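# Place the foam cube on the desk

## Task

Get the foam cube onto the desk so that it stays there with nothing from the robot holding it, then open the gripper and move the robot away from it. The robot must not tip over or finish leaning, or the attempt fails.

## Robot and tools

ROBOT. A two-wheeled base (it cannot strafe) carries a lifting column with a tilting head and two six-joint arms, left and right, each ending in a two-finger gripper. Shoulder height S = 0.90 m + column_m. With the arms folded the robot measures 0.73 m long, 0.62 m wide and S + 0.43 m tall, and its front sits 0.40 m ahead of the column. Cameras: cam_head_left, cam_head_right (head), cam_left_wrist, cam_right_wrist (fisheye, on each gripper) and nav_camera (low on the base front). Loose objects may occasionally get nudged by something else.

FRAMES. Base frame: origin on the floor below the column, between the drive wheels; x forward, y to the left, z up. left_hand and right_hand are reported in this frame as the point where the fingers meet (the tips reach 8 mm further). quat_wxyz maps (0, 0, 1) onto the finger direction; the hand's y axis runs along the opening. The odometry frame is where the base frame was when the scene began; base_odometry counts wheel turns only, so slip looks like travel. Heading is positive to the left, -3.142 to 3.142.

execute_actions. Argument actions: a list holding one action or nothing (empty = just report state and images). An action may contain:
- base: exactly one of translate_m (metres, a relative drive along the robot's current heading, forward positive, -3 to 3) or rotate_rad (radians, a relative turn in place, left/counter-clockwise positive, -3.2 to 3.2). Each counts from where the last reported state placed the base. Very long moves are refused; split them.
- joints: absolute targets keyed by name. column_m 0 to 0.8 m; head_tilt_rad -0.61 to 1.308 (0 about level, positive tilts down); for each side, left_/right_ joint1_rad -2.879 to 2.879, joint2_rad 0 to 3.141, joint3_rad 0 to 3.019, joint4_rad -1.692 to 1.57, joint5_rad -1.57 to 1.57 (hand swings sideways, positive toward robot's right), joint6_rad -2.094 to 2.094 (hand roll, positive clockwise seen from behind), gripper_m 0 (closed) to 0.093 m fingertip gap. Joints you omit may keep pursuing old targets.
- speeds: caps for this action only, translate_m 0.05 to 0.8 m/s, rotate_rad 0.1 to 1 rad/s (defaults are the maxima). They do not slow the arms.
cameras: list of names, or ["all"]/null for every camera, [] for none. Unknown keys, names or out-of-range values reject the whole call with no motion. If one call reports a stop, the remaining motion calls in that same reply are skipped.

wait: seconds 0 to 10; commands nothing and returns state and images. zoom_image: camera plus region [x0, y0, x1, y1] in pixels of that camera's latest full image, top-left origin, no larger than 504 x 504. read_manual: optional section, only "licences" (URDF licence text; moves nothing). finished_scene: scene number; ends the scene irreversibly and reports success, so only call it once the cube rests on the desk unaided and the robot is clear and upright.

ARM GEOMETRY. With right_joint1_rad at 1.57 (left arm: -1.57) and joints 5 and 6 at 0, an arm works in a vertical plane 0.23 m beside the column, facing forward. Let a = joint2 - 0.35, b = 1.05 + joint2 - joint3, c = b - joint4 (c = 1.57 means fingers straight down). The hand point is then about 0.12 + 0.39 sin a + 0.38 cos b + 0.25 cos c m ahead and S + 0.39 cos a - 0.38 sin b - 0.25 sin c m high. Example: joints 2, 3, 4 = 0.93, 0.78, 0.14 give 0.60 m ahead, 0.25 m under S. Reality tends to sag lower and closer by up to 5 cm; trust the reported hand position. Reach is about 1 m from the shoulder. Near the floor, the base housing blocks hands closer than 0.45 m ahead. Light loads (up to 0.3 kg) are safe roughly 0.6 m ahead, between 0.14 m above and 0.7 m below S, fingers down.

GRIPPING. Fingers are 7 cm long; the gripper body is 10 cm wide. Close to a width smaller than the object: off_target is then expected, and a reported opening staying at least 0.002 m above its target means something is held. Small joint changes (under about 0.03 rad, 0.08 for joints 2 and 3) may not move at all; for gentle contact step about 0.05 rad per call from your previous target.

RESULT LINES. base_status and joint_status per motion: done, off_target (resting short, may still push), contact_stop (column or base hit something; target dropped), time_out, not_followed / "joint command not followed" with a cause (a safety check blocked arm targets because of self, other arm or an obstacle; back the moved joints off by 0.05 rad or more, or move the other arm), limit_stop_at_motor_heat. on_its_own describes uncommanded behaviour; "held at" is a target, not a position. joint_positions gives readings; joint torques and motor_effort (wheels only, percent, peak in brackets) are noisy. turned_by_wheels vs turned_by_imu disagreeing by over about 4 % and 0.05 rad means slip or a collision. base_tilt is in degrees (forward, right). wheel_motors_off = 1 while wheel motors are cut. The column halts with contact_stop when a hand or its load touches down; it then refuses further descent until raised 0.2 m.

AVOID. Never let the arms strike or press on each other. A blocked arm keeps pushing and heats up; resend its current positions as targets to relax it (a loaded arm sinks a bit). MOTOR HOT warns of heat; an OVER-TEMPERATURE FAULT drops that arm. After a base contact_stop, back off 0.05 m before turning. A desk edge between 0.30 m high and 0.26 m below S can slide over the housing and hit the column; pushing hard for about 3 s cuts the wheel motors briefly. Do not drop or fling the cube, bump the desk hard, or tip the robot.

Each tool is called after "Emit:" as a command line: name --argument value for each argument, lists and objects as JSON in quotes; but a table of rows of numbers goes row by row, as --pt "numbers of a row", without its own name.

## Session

Emit:
execute_actions --actions '[]'

Scene clock: 0.00 s.
Joint torques (N m, as the arm reports them, + toward a larger angle): no reading
base_odometry: x=+0.000 y=+0.000 heading=+0.000 (m, m, rad; odometry frame)
turned_by_wheels: +0.000 (rad since the last result)
turned_by_imu: +0.000 (rad since the last result)
base_tilt: forward=+0.7 right=+0.4 (deg)
base_status: not commanded
joint_positions: column_m=+0.556 head_tilt_rad=+0.893 left_joint1_rad=-1.567 left_joint2_rad=+0.894 left_joint3_rad=+0.388 left_joint4_rad=-0.978 left_joint5_rad=+0.042 left_joint6_rad=+0.091 left_gripper_m=+0.095 right_joint1_rad=+1.582 right_joint2_rad=+0.895 right_joint3_rad=+0.405 right_joint4_rad=-1.001 right_joint5_rad=+0.007 right_joint6_rad=-0.078 right_gripper_m=+0.095
joint_status: not commanded
wheel_motors_off: 0
motor_effort: left_wheel=+3 right_wheel=+1 (%)
left_hand: x=+0.1301 y=+0.2181 z=+1.2645 quat_wxyz=(+0.460, -0.029, -0.887, +0.039) (m; base frame)
right_hand: x=+0.1350 y=-0.2246 z=+1.2659 quat_wxyz=(+0.465, +0.041, -0.884, -0.018) (m; base frame)
pictures: cam_head_left, cam_head_right, cam_left_wrist, cam_right_wrist, nav_camera
Images, in order (width x height): cam_head_left 896x504, cam_head_right 896x504, cam_left_wrist 616x616, cam_right_wrist 616x616, nav_camera 896x504.

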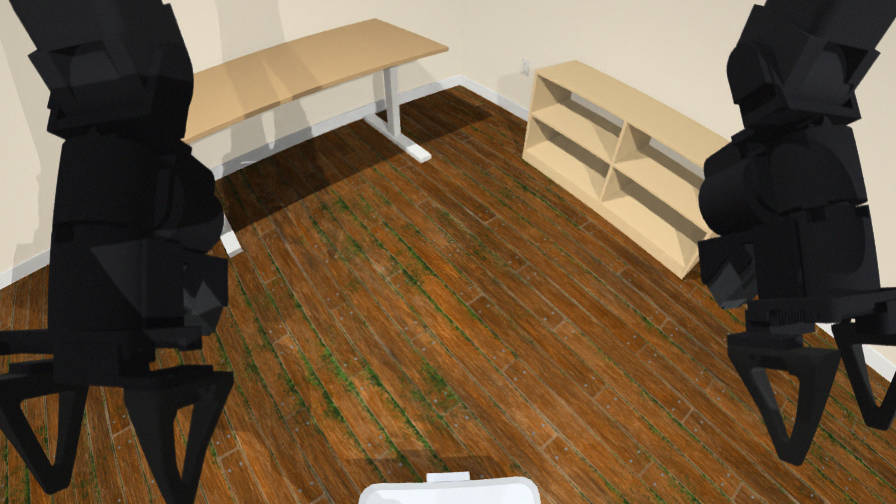

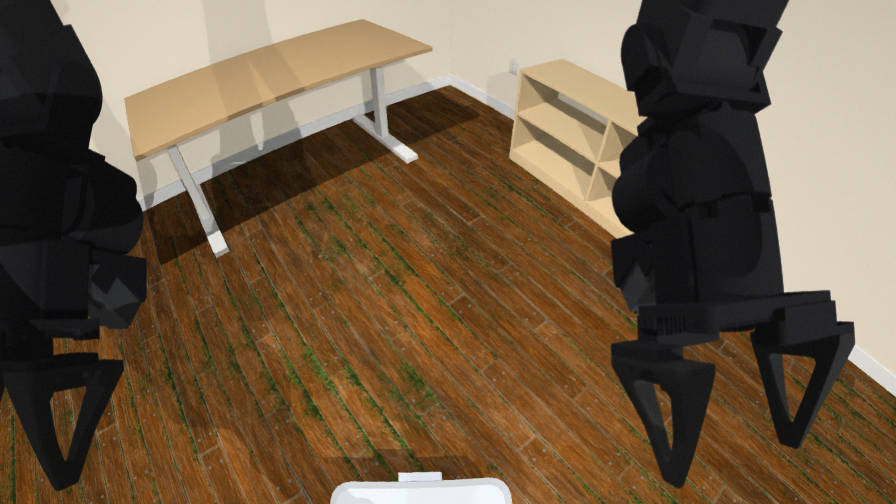

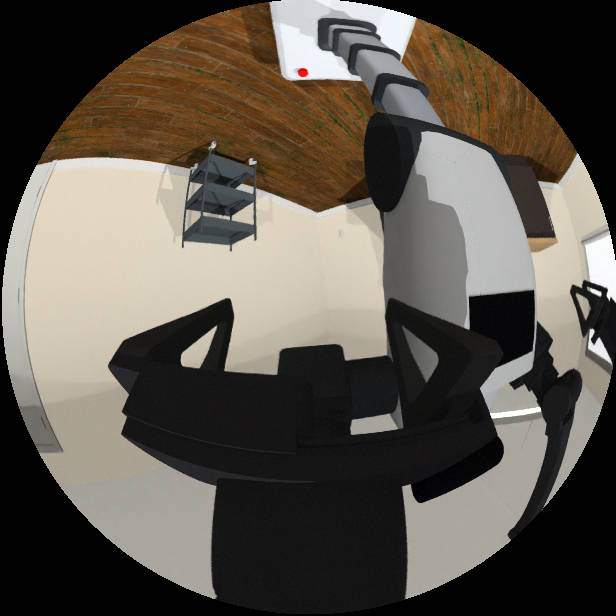

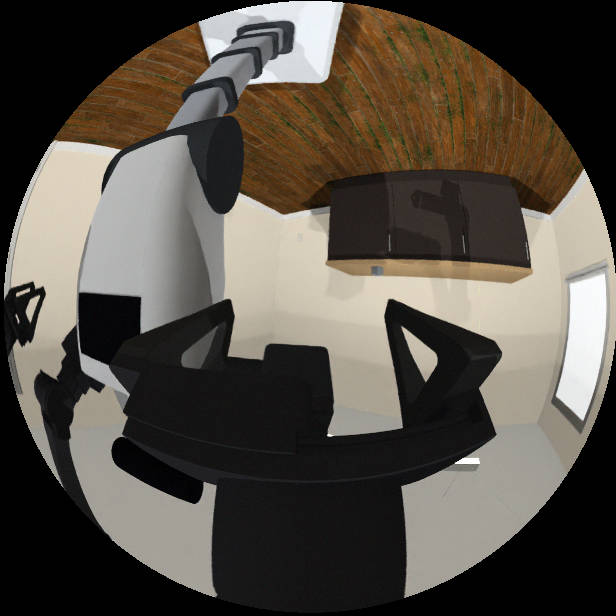

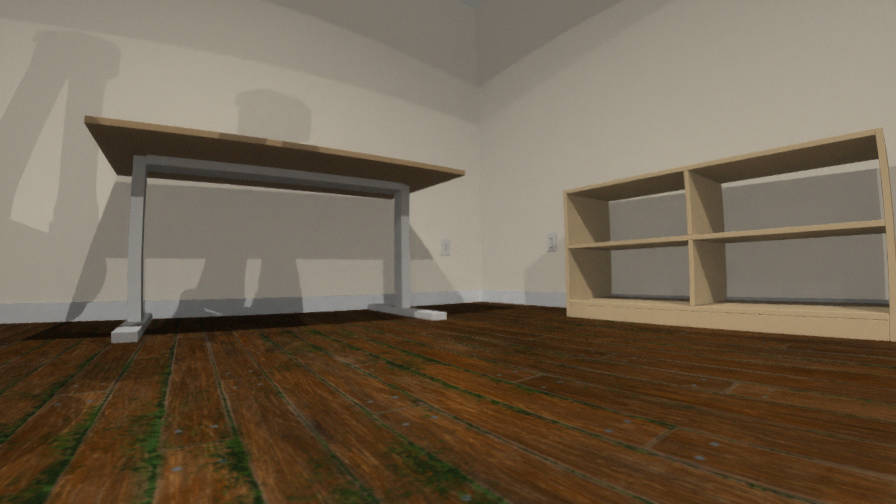

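Emit:
zoom_image --camera "cam_right_wrist" --region '[310, 160, 550, 310]'

Region (310, 160, 550, 310) of cam_right_wrist's 616x616 image, scaled by 2.100, with more detail than that image has; it fills the top 315 rows of this view, and the rest is white.

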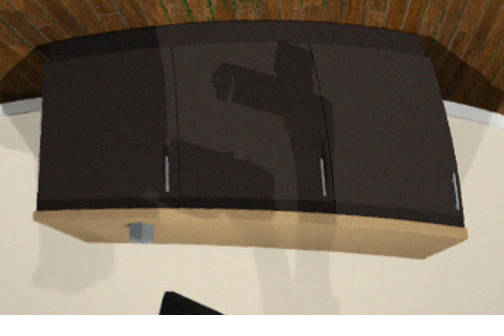

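Emit:
execute_actions --actions '[{"base": {"rotate_rad": -2.65}, "joints": {"head_tilt_rad": 0.7, "right_joint1_rad": 1.57, "right_joint2_rad": 1.45, "right_joint3_rad": 1.69, "right_joint4_rad": -0.755, "right_joint5_rad": 0.0, "right_joint6_rad": 0.0, "right_gripper_m": 0.093, "column_m": 0.5}}]' --cameras '["cam_head_left", "cam_head_right", "nav_camera", "cam_right_wrist"]'

Scene clock: 16.53 s.
Joint torques (N m, as the arm reports them, + toward a larger angle): left_arm=[ 0.52 -7.86 -0.74 -1.6  -0.03  0.02] | right_arm=[ -0.12 -24.48   6.9    0.58  -0.12   0.15]
base_odometry: x=+0.000 y=+0.000 heading=-2.649 (m, m, rad; odometry frame)
turned_by_wheels: -2.649 (rad since the last result)
turned_by_imu: -2.624 (rad since the last result)
base_tilt: forward=+0.6 right=+0.3 (deg)
base_status: done
joint_positions: column_m=+0.500 head_tilt_rad=+0.717 left_joint1_rad=-1.567 left_joint2_rad=+0.894 left_joint3_rad=+0.388 left_joint4_rad=-0.978 left_joint5_rad=+0.042 left_joint6_rad=+0.091 left_gripper_m=+0.095 right_joint1_rad=+1.564 right_joint2_rad=+1.440 right_joint3_rad=+1.687 right_joint4_rad=-0.753 right_joint5_rad=+0.001 right_joint6_rad=-0.009 right_gripper_m=+0.093
joint_status: all done
wheel_motors_off: 0
motor_effort: left_wheel=+3(37) right_wheel=-3(30) (%)
left_hand: x=+0.1301 y=+0.2181 z=+1.2080 quat_wxyz=(+0.460, -0.029, -0.887, +0.039) (m; base frame)
right_hand: x=+0.7359 y=-0.2302 z=+1.0588 quat_wxyz=(-0.008, +0.003, -1.000, +0.004) (m; base frame)
pictures: cam_head_left, cam_head_right, cam_right_wrist, nav_camera
Images, in order (width x height): cam_head_left 896x504, cam_head_right 896x504, cam_right_wrist 616x616, nav_camera 896x504.

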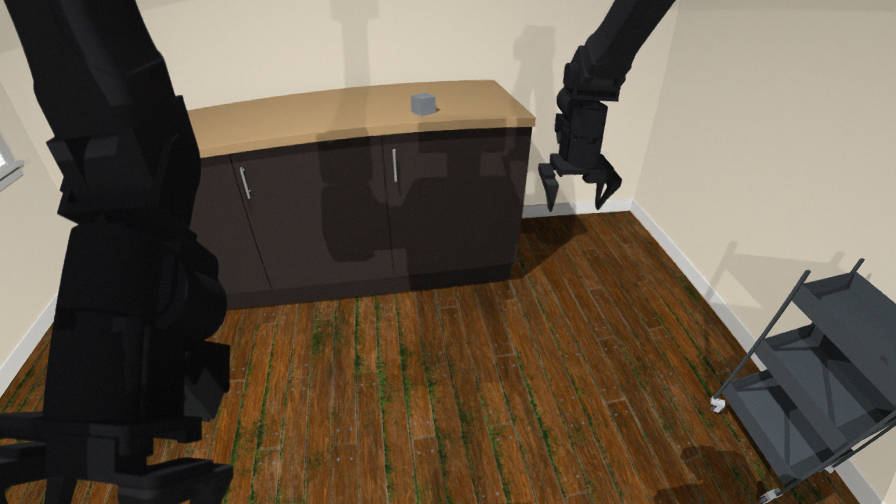

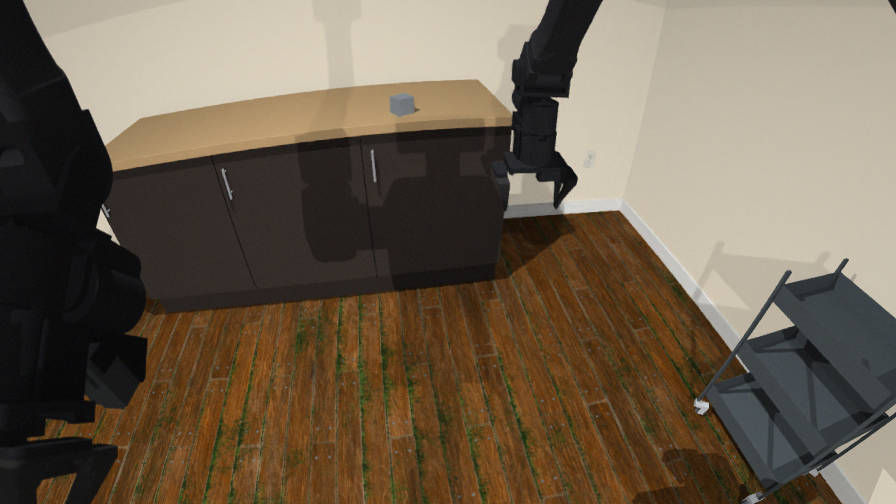

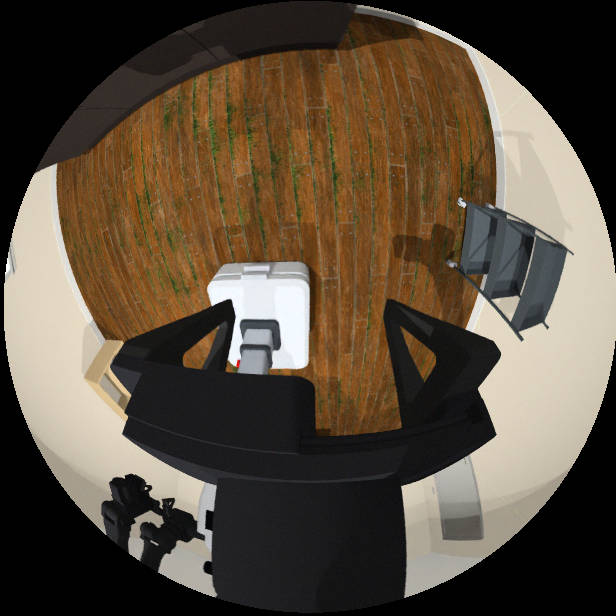

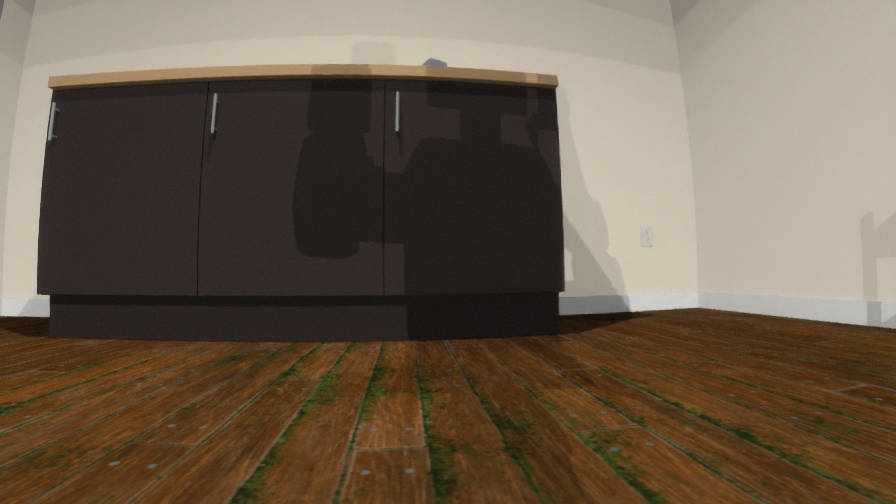

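Emit:
execute_actions --actions '[{"base": {"rotate_rad": 0.17}}]' --cameras '[]'

Emit:
execute_actions --actions '[{"base": {"translate_m": 0.85}, "joints": {"head_tilt_rad": 0.95}}]' --cameras '["cam_head_left", "cam_head_right", "cam_right_wrist"]'

Scene clock: 39.10 s.
Joint torques (N m, as the arm reports them, + toward a larger angle): left_arm=[ 0.52 -7.8  -0.73 -1.57 -0.03  0.02] | right_arm=[ -1.14 -24.63   6.85   0.57  -0.13   0.16]
base_odometry: x=+0.000 y=+0.000 heading=-2.480 (m, m, rad; odometry frame)
turned_by_wheels: +0.169 (rad since the last result)
turned_by_imu: +0.166 (rad since the last result)
base_tilt: forward=+0.6 right=+0.4 (deg)
base_status: done
joint_positions: column_m=+0.500 head_tilt_rad=+0.717 left_joint1_rad=-1.567 left_joint2_rad=+0.894 left_joint3_rad=+0.388 left_joint4_rad=-0.978 left_joint5_rad=+0.042 left_joint6_rad=+0.091 left_gripper_m=+0.095 right_joint1_rad=+1.575 right_joint2_rad=+1.440 right_joint3_rad=+1.687 right_joint4_rad=-0.753 right_joint5_rad=+0.001 right_joint6_rad=-0.009 right_gripper_m=+0.093
joint_status: not commanded
wheel_motors_off: 0
motor_effort: left_wheel=-2(18) right_wheel=+3(21) (%)
left_hand: x=+0.1301 y=+0.2181 z=+1.2080 quat_wxyz=(+0.460, -0.029, -0.887, +0.039) (m; base frame)
right_hand: x=+0.7359 y=-0.2228 z=+1.0588 quat_wxyz=(-0.008, +0.006, -1.000, -0.001) (m; base frame)
pictures: none
No camera images: the call's "cameras" was empty. Leave "cameras" out to get every camera's image.

Scene clock: 42.17 s.
Joint torques (N m, as the arm reports them, + toward a larger angle): left_arm=[ 0.5  -8.18 -0.93 -1.58 -0.03  0.02] | right_arm=[ -1.05 -24.72   6.92   0.56  -0.13   0.15]
base_odometry: x=-0.671 y=-0.522 heading=-2.481 (m, m, rad; odometry frame)
turned_by_wheels: -0.001 (rad since the last result)
turned_by_imu: -0.002 (rad since the last result)
base_tilt: forward=+0.6 right=+0.4 (deg)
base_status: done
joint_positions: column_m=+0.500 head_tilt_rad=+0.951 left_joint1_rad=-1.567 left_joint2_rad=+0.894 left_joint3_rad=+0.392 left_joint4_rad=-0.978 left_joint5_rad=+0.042 left_joint6_rad=+0.091 left_gripper_m=+0.095 right_joint1_rad=+1.575 right_joint2_rad=+1.440 right_joint3_rad=+1.686 right_joint4_rad=-0.753 right_joint5_rad=+0.001 right_joint6_rad=-0.009 right_gripper_m=+0.093
joint_status: all done
wheel_motors_off: 0
motor_effort: left_wheel=-1(40) right_wheel=+0(53) (%)
left_hand: x=+0.1319 y=+0.2181 z=+1.2074 quat_wxyz=(+0.459, -0.029, -0.887, +0.039) (m; base frame)
right_hand: x=+0.7354 y=-0.2232 z=+1.0585 quat_wxyz=(-0.008, +0.006, -1.000, -0.001) (m; base frame)
pictures: cam_head_left, cam_head_right, cam_right_wrist
Images, in order (width x height): cam_head_left 896x504, cam_head_right 896x504, cam_right_wrist 616x616.

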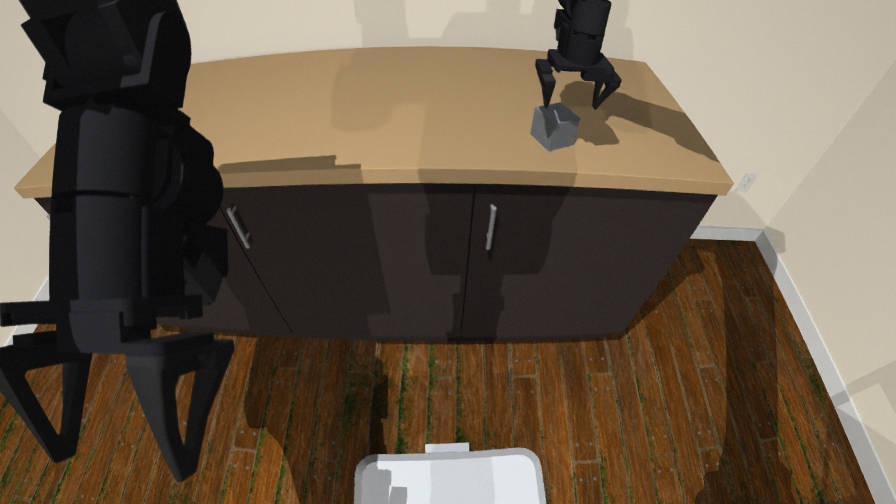

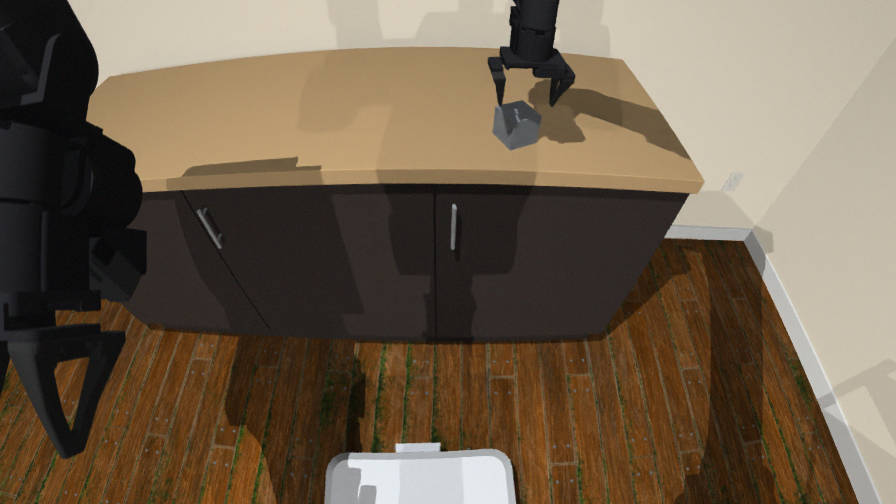

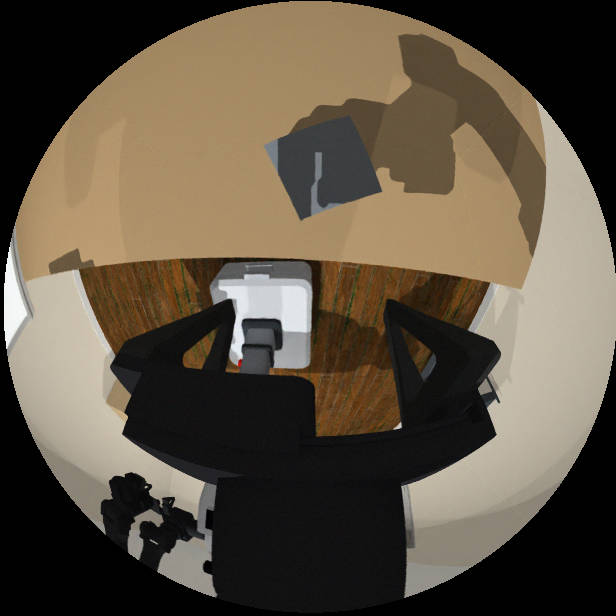

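Emit:
execute_actions --actions '[{"base": {"rotate_rad": -0.012}, "joints": {"right_joint6_rad": -0.42, "column_m": 0.48}}]' --cameras '[]'

Emit:
execute_actions --actions '[{"base": {"translate_m": 0.075}, "joints": {"column_m": 0.455}}]' --cameras '["cam_head_right", "cam_right_wrist"]'

Scene clock: 58.87 s.
Joint torques (N m, as the arm reports them, + toward a larger angle): left_arm=[ 0.52 -7.92 -0.94 -1.57 -0.03  0.02] | right_arm=[ -0.53 -24.5    6.88   0.57  -0.16  -0.05]
base_odometry: x=-0.671 y=-0.522 heading=-2.492 (m, m, rad; odometry frame)
turned_by_wheels: -0.011 (rad since the last result)
turned_by_imu: -0.012 (rad since the last result)
base_tilt: forward=+0.6 right=+0.3 (deg)
base_status: done
joint_positions: column_m=+0.480 head_tilt_rad=+0.951 left_joint1_rad=-1.567 left_joint2_rad=+0.894 left_joint3_rad=+0.392 left_joint4_rad=-0.978 left_joint5_rad=+0.042 left_joint6_rad=+0.091 left_gripper_m=+0.095 right_joint1_rad=+1.567 right_joint2_rad=+1.442 right_joint3_rad=+1.686 right_joint4_rad=-0.753 right_joint5_rad=+0.001 right_joint6_rad=-0.410 right_gripper_m=+0.093
joint_status: all done
wheel_motors_off: 0
motor_effort: left_wheel=+2(31) right_wheel=-1(31) (%)
left_hand: x=+0.1319 y=+0.2181 z=+1.1874 quat_wxyz=(+0.459, -0.029, -0.887, +0.039) (m; base frame)
right_hand: x=+0.7348 y=-0.2278 z=+1.0377 quat_wxyz=(-0.007, +0.203, -0.979, +0.003) (m; base frame)
pictures: none
No camera images: the call's "cameras" was empty. Leave "cameras" out to get every camera's image.

Scene clock: 60.23 s.
Joint torques (N m, as the arm reports them, + toward a larger angle): left_arm=[ 0.45 -7.96 -0.92 -1.52 -0.03  0.02] | right_arm=[ -0.63 -24.63   7.02   0.64  -0.16  -0.05]
base_odometry: x=-0.731 y=-0.567 heading=-2.493 (m, m, rad; odometry frame)
turned_by_wheels: -0.001 (rad since the last result)
turned_by_imu: -0.002 (rad since the last result)
base_tilt: forward=+0.5 right=+0.3 (deg)
base_status: done
joint_positions: column_m=+0.455 head_tilt_rad=+0.951 left_joint1_rad=-1.567 left_joint2_rad=+0.893 left_joint3_rad=+0.391 left_joint4_rad=-0.978 left_joint5_rad=+0.042 left_joint6_rad=+0.091 left_gripper_m=+0.095 right_joint1_rad=+1.567 right_joint2_rad=+1.442 right_joint3_rad=+1.684 right_joint4_rad=-0.753 right_joint5_rad=+0.001 right_joint6_rad=-0.410 right_gripper_m=+0.093
joint_status: all done
wheel_motors_off: 0
motor_effort: left_wheel=-1(39) right_wheel=+1(47) (%)
left_hand: x=+0.1317 y=+0.2181 z=+1.1624 quat_wxyz=(+0.459, -0.029, -0.887, +0.039) (m; base frame)
right_hand: x=+0.7342 y=-0.2278 z=+1.0124 quat_wxyz=(-0.006, +0.203, -0.979, +0.003) (m; base frame)
pictures: cam_head_right, cam_right_wrist
Images, in order (width x height): cam_head_right 896x504, cam_right_wrist 616x616.

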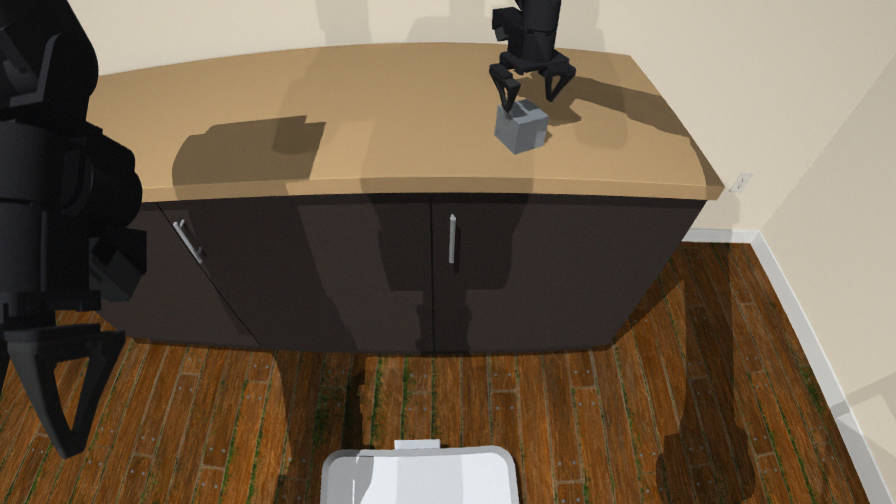

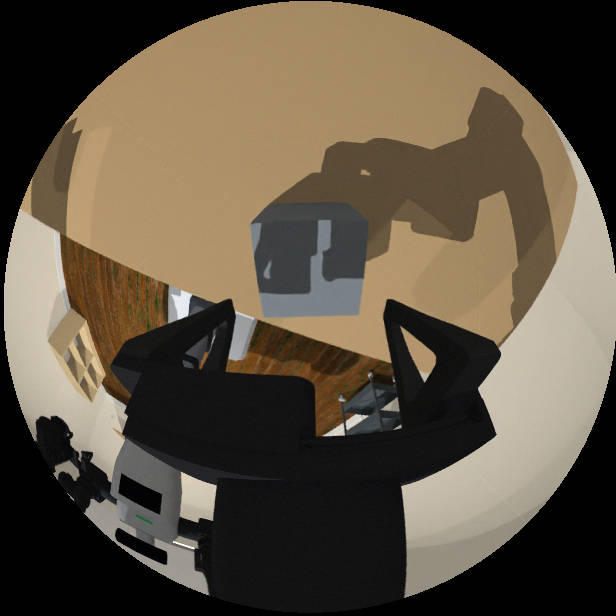

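Emit:
execute_actions --actions '[{"base": {"translate_m": 0.006}, "joints": {"column_m": 0.385}}]' --cameras '["cam_head_right", "cam_right_wrist"]'

Scene clock: 67.77 s.
Joint torques (N m, as the arm reports them, + toward a larger angle): left_arm=[ 0.49 -7.82 -0.92 -1.57 -0.03  0.02] | right_arm=[ -0.64 -24.48   7.07   0.56  -0.16  -0.05]
base_odometry: x=-0.736 y=-0.571 heading=-2.494 (m, m, rad; odometry frame)
turned_by_wheels: +0.000 (rad since the last result)
turned_by_imu: -0.002 (rad since the last result)
base_tilt: forward=+0.7 right=+0.4 (deg)
base_status: done
joint_positions: column_m=+0.385 head_tilt_rad=+0.951 left_joint1_rad=-1.567 left_joint2_rad=+0.893 left_joint3_rad=+0.391 left_joint4_rad=-0.978 left_joint5_rad=+0.042 left_joint6_rad=+0.091 left_gripper_m=+0.095 right_joint1_rad=+1.567 right_joint2_rad=+1.442 right_joint3_rad=+1.684 right_joint4_rad=-0.753 right_joint5_rad=+0.001 right_joint6_rad=-0.410 right_gripper_m=+0.093
joint_status: all done
wheel_motors_off: 0
motor_effort: left_wheel=-1(29) right_wheel=+1(29) (%)
left_hand: x=+0.1313 y=+0.2181 z=+1.0926 quat_wxyz=(+0.459, -0.029, -0.887, +0.039) (m; base frame)
right_hand: x=+0.7340 y=-0.2278 z=+0.9423 quat_wxyz=(-0.006, +0.203, -0.979, +0.003) (m; base frame)
pictures: cam_head_right, cam_right_wrist
Images, in order (width x height): cam_head_right 896x504, cam_right_wrist 616x616.

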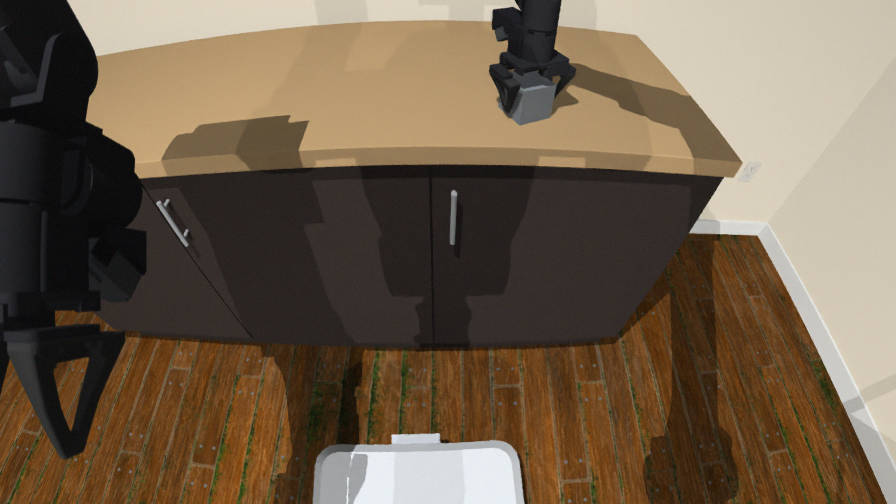

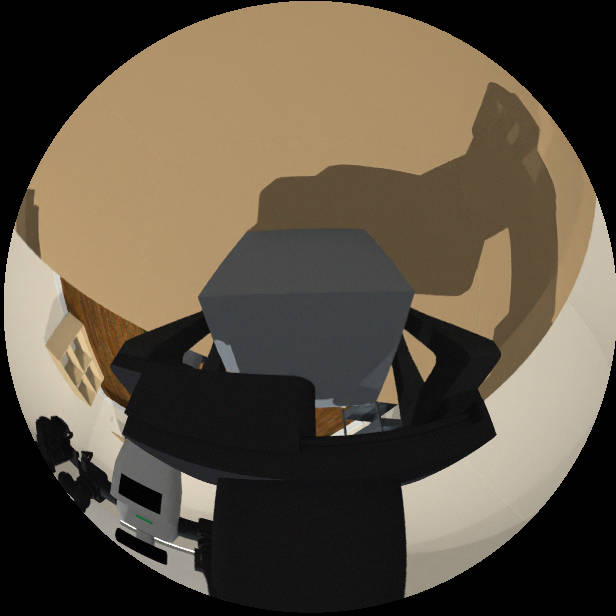

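Emit:
execute_actions --actions '[{"joints": {"right_gripper_m": 0.05}}]' --cameras '["cam_right_wrist"]'

Emit:
execute_actions --actions '[{"joints": {"column_m": 0.42}}]' --cameras '["cam_head_right", "cam_right_wrist"]'

Scene clock: 71.87 s.
Joint torques (N m, as the arm reports them, + toward a larger angle): left_arm=[ 0.49 -7.9  -0.88 -1.57 -0.04  0.02] | right_arm=[ -0.6  -24.76   7.04   0.55  -0.16  -0.04]
base_odometry: x=-0.736 y=-0.571 heading=-2.494 (m, m, rad; odometry frame)
turned_by_wheels: +0.000 (rad since the last result)
turned_by_imu: -0.002 (rad since the last result)
base_tilt: forward=+0.7 right=+0.4 (deg)
base_status: not commanded
joint_positions: column_m=+0.385 head_tilt_rad=+0.951 left_joint1_rad=-1.567 left_joint2_rad=+0.893 left_joint3_rad=+0.391 left_joint4_rad=-0.978 left_joint5_rad=+0.042 left_joint6_rad=+0.091 left_gripper_m=+0.095 right_joint1_rad=+1.567 right_joint2_rad=+1.442 right_joint3_rad=+1.684 right_joint4_rad=-0.753 right_joint5_rad=+0.002 right_joint6_rad=-0.410 right_gripper_m=+0.068
joint_status: right_gripper_m off_target (ended at +0.068, target +0.050)
wheel_motors_off: 0
motor_effort: left_wheel=-1(0) right_wheel=+1(1) (%)
left_hand: x=+0.1313 y=+0.2181 z=+1.0926 quat_wxyz=(+0.459, -0.029, -0.887, +0.039) (m; base frame)
right_hand: x=+0.7340 y=-0.2278 z=+0.9423 quat_wxyz=(-0.006, +0.203, -0.979, +0.004) (m; base frame)
pictures: cam_right_wrist
Images, in order (width x height): cam_right_wrist 616x616.

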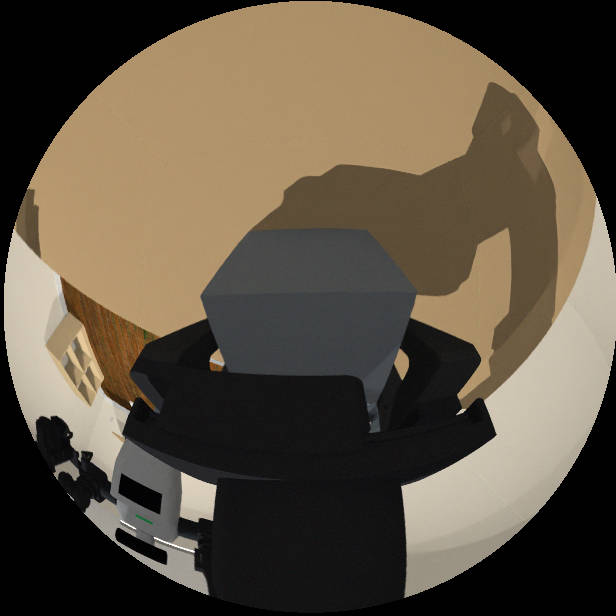

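Scene clock: 72.90 s.
Joint torques (N m, as the arm reports them, + toward a larger angle): left_arm=[ 0.46 -7.99 -0.9  -1.58 -0.04  0.02] | right_arm=[ -0.62 -24.95   7.02   0.51  -0.16  -0.04]
base_odometry: x=-0.736 y=-0.571 heading=-2.494 (m, m, rad; odometry frame)
turned_by_wheels: +0.000 (rad since the last result)
turned_by_imu: +0.000 (rad since the last result)
base_tilt: forward=+0.6 right=+0.4 (deg)
base_status: not commanded
joint_positions: column_m=+0.420 head_tilt_rad=+0.951 left_joint1_rad=-1.567 left_joint2_rad=+0.893 left_joint3_rad=+0.391 left_joint4_rad=-0.978 left_joint5_rad=+0.042 left_joint6_rad=+0.091 left_gripper_m=+0.095 right_joint1_rad=+1.567 right_joint2_rad=+1.442 right_joint3_rad=+1.684 right_joint4_rad=-0.753 right_joint5_rad=+0.002 right_joint6_rad=-0.410 right_gripper_m=+0.068
joint_status: all done
wheel_motors_off: 0
motor_effort: left_wheel=-1(1) right_wheel=+2(2) (%)
left_hand: x=+0.1313 y=+0.2181 z=+1.1275 quat_wxyz=(+0.459, -0.029, -0.887, +0.039) (m; base frame)
right_hand: x=+0.7339 y=-0.2278 z=+0.9769 quat_wxyz=(-0.006, +0.203, -0.979, +0.003) (m; base frame)
pictures: cam_head_right, cam_right_wrist
Images, in order (width x height): cam_head_right 896x504, cam_right_wrist 616x616.

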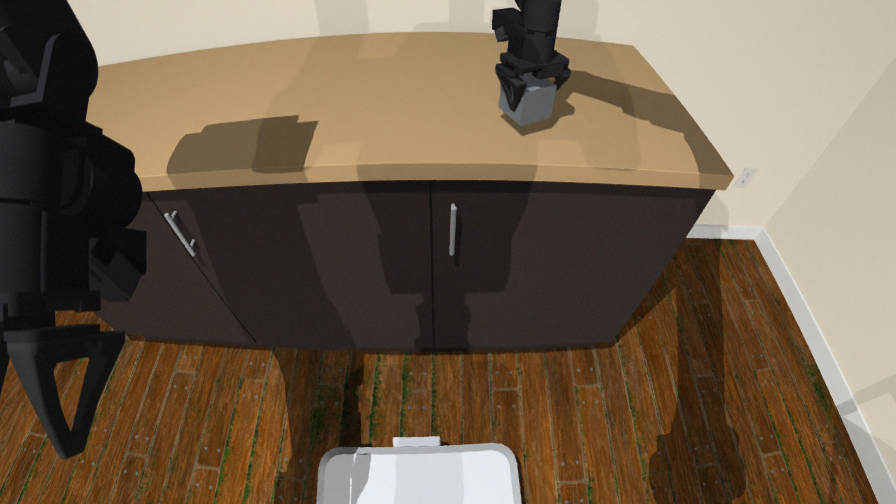

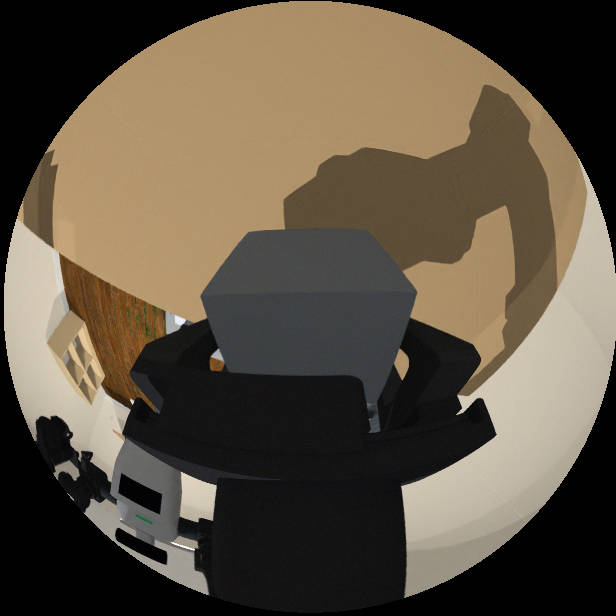

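Emit:
execute_actions --actions '[{"base": {"translate_m": -0.9}, "joints": {"column_m": 0.44, "head_tilt_rad": 0.75}}]' --cameras '[]'

Emit:
execute_actions --actions '[{"base": {"rotate_rad": 2.98}, "joints": {"column_m": 0.33}}]' --cameras '["cam_head_left", "cam_right_wrist", "nav_camera"]'

Scene clock: 99.87 s.
Joint torques (N m, as the arm reports them, + toward a larger angle): left_arm=[ 0.5  -8.03 -0.65 -1.58 -0.03  0.02] | right_arm=[ -0.6  -24.8    7.23   0.59  -0.16  -0.04]
base_odometry: x=-0.018 y=-0.028 heading=-2.494 (m, m, rad; odometry frame)
turned_by_wheels: -0.001 (rad since the last result)
turned_by_imu: -0.004 (rad since the last result)
base_tilt: forward=+0.7 right=+0.5 (deg)
base_status: done
joint_positions: column_m=+0.440 head_tilt_rad=+0.766 left_joint1_rad=-1.567 left_joint2_rad=+0.893 left_joint3_rad=+0.387 left_joint4_rad=-0.978 left_joint5_rad=+0.042 left_joint6_rad=+0.091 left_gripper_m=+0.095 right_joint1_rad=+1.567 right_joint2_rad=+1.443 right_joint3_rad=+1.682 right_joint4_rad=-0.753 right_joint5_rad=+0.002 right_joint6_rad=-0.410 right_gripper_m=+0.068
joint_status: all done
wheel_motors_off: 0
motor_effort: left_wheel=-1(42) right_wheel=+0(47) (%)
left_hand: x=+0.1293 y=+0.2181 z=+1.1482 quat_wxyz=(+0.461, -0.029, -0.886, +0.039) (m; base frame)
right_hand: x=+0.7324 y=-0.2278 z=+0.9958 quat_wxyz=(-0.004, +0.203, -0.979, +0.003) (m; base frame)
pictures: none
No camera images: the call's "cameras" was empty. Leave "cameras" out to get every camera's image.

Scene clock: 104.17 s.
Joint torques (N m, as the arm reports them, + toward a larger angle): left_arm=[ 0.49 -7.79 -0.66 -1.57 -0.03  0.02] | right_arm=[ -1.   -24.97   7.19   0.55  -0.17  -0.05]
base_odometry: x=-0.018 y=-0.028 heading=+0.485 (m, m, rad; odometry frame)
turned_by_wheels: +2.979 (rad since the last result)
turned_by_imu: +2.947 (rad since the last result)
base_tilt: forward=+0.6 right=+0.4 (deg)
base_status: done
joint_positions: column_m=+0.330 head_tilt_rad=+0.766 left_joint1_rad=-1.567 left_joint2_rad=+0.893 left_joint3_rad=+0.387 left_joint4_rad=-0.978 left_joint5_rad=+0.042 left_joint6_rad=+0.091 left_gripper_m=+0.095 right_joint1_rad=+1.573 right_joint2_rad=+1.443 right_joint3_rad=+1.682 right_joint4_rad=-0.753 right_joint5_rad=+0.002 right_joint6_rad=-0.410 right_gripper_m=+0.068
joint_status: all done
wheel_motors_off: 0
motor_effort: left_wheel=-2(32) right_wheel=+2(45) (%)
left_hand: x=+0.1293 y=+0.2181 z=+1.0383 quat_wxyz=(+0.461, -0.029, -0.886, +0.039) (m; base frame)
right_hand: x=+0.7324 y=-0.2243 z=+0.8860 quat_wxyz=(-0.005, +0.204, -0.979, +0.001) (m; base frame)
pictures: cam_head_left, cam_right_wrist, nav_camera
Images, in order (width x height): cam_head_left 896x504, cam_right_wrist 616x616, nav_camera 896x504.

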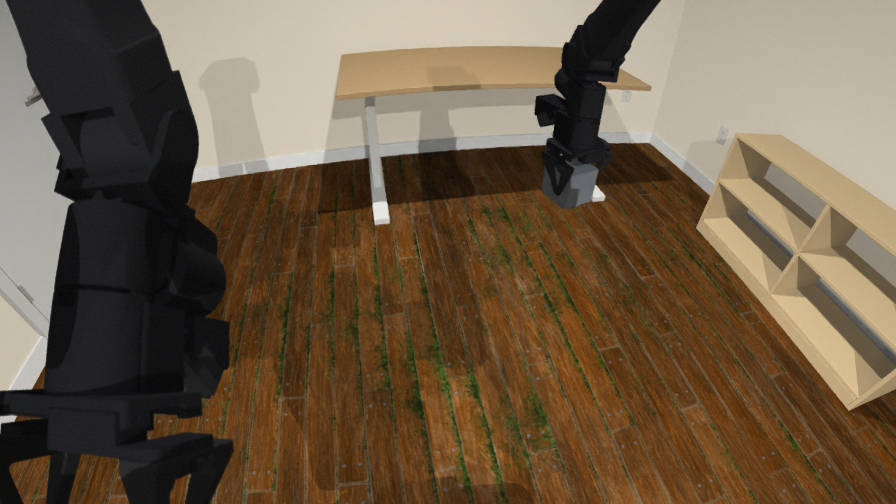

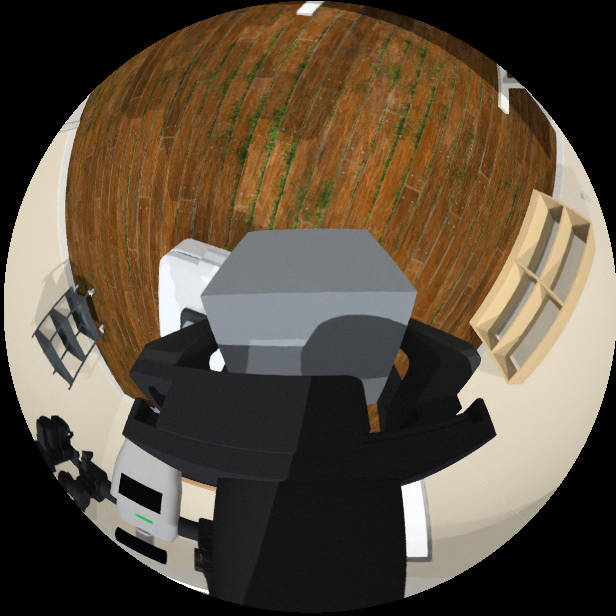

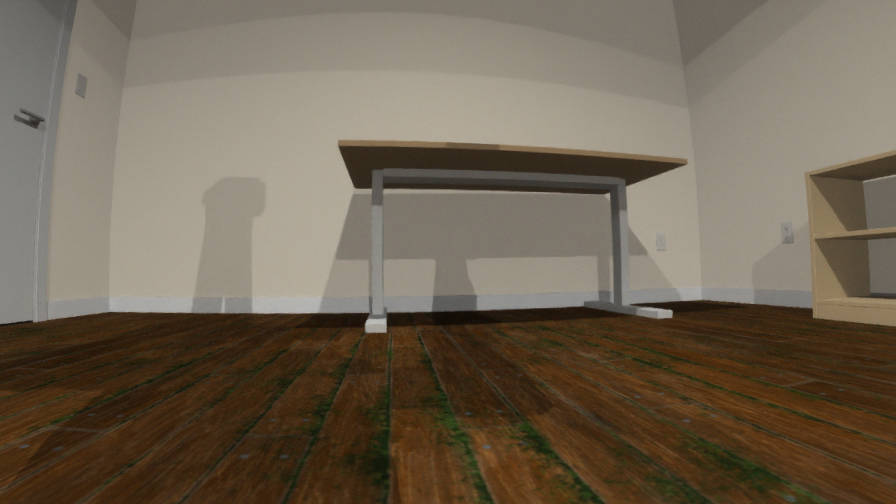

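Emit:
execute_actions --actions '[{"base": {"translate_m": 0.95}, "joints": {"column_m": 0.28, "head_tilt_rad": 0.8}}]' --cameras '["cam_head_left", "cam_right_wrist", "nav_camera"]'

Scene clock: 124.10 s.
Joint torques (N m, as the arm reports them, + toward a larger angle): left_arm=[ 0.5  -7.86 -0.84 -1.57 -0.03  0.02] | right_arm=[ -0.97 -24.7    7.19   0.53  -0.17  -0.05]
base_odometry: x=+0.823 y=+0.415 heading=+0.485 (m, m, rad; odometry frame)
turned_by_wheels: +0.000 (rad since the last result)
turned_by_imu: -0.001 (rad since the last result)
base_tilt: forward=+0.6 right=+0.4 (deg)
base_status: done
joint_positions: column_m=+0.280 head_tilt_rad=+0.803 left_joint1_rad=-1.567 left_joint2_rad=+0.893 left_joint3_rad=+0.390 left_joint4_rad=-0.978 left_joint5_rad=+0.042 left_joint6_rad=+0.091 left_gripper_m=+0.095 right_joint1_rad=+1.573 right_joint2_rad=+1.443 right_joint3_rad=+1.682 right_joint4_rad=-0.753 right_joint5_rad=+0.002 right_joint6_rad=-0.410 right_gripper_m=+0.068
joint_status: all done
wheel_motors_off: 0
motor_effort: left_wheel=+2(44) right_wheel=-1(45) (%)
left_hand: x=+0.1309 y=+0.2181 z=+0.9877 quat_wxyz=(+0.459, -0.029, -0.887, +0.039) (m; base frame)
right_hand: x=+0.7322 y=-0.2243 z=+0.8357 quat_wxyz=(-0.004, +0.204, -0.979, +0.001) (m; base frame)
pictures: cam_head_left, cam_right_wrist, nav_camera
Images, in order (width x height): cam_head_left 896x504, cam_right_wrist 616x616, nav_camera 896x504.

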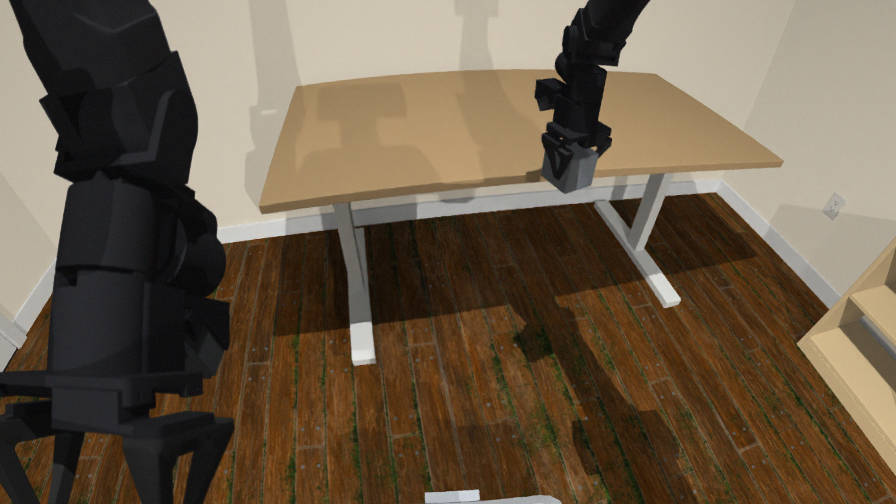

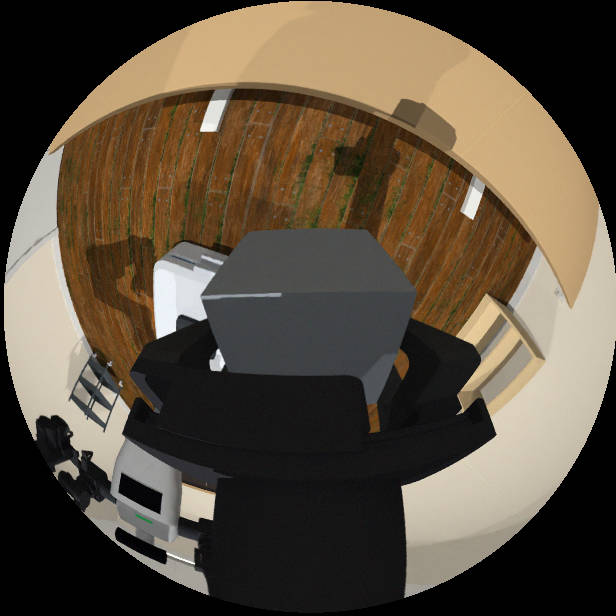

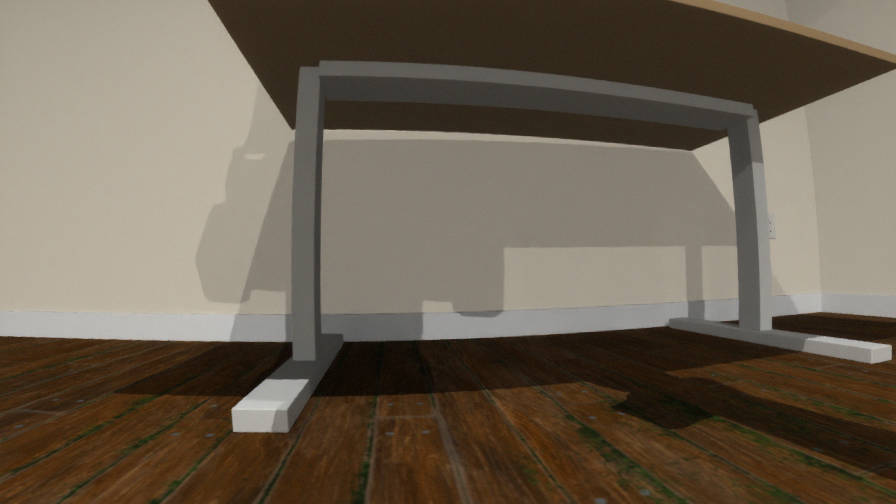

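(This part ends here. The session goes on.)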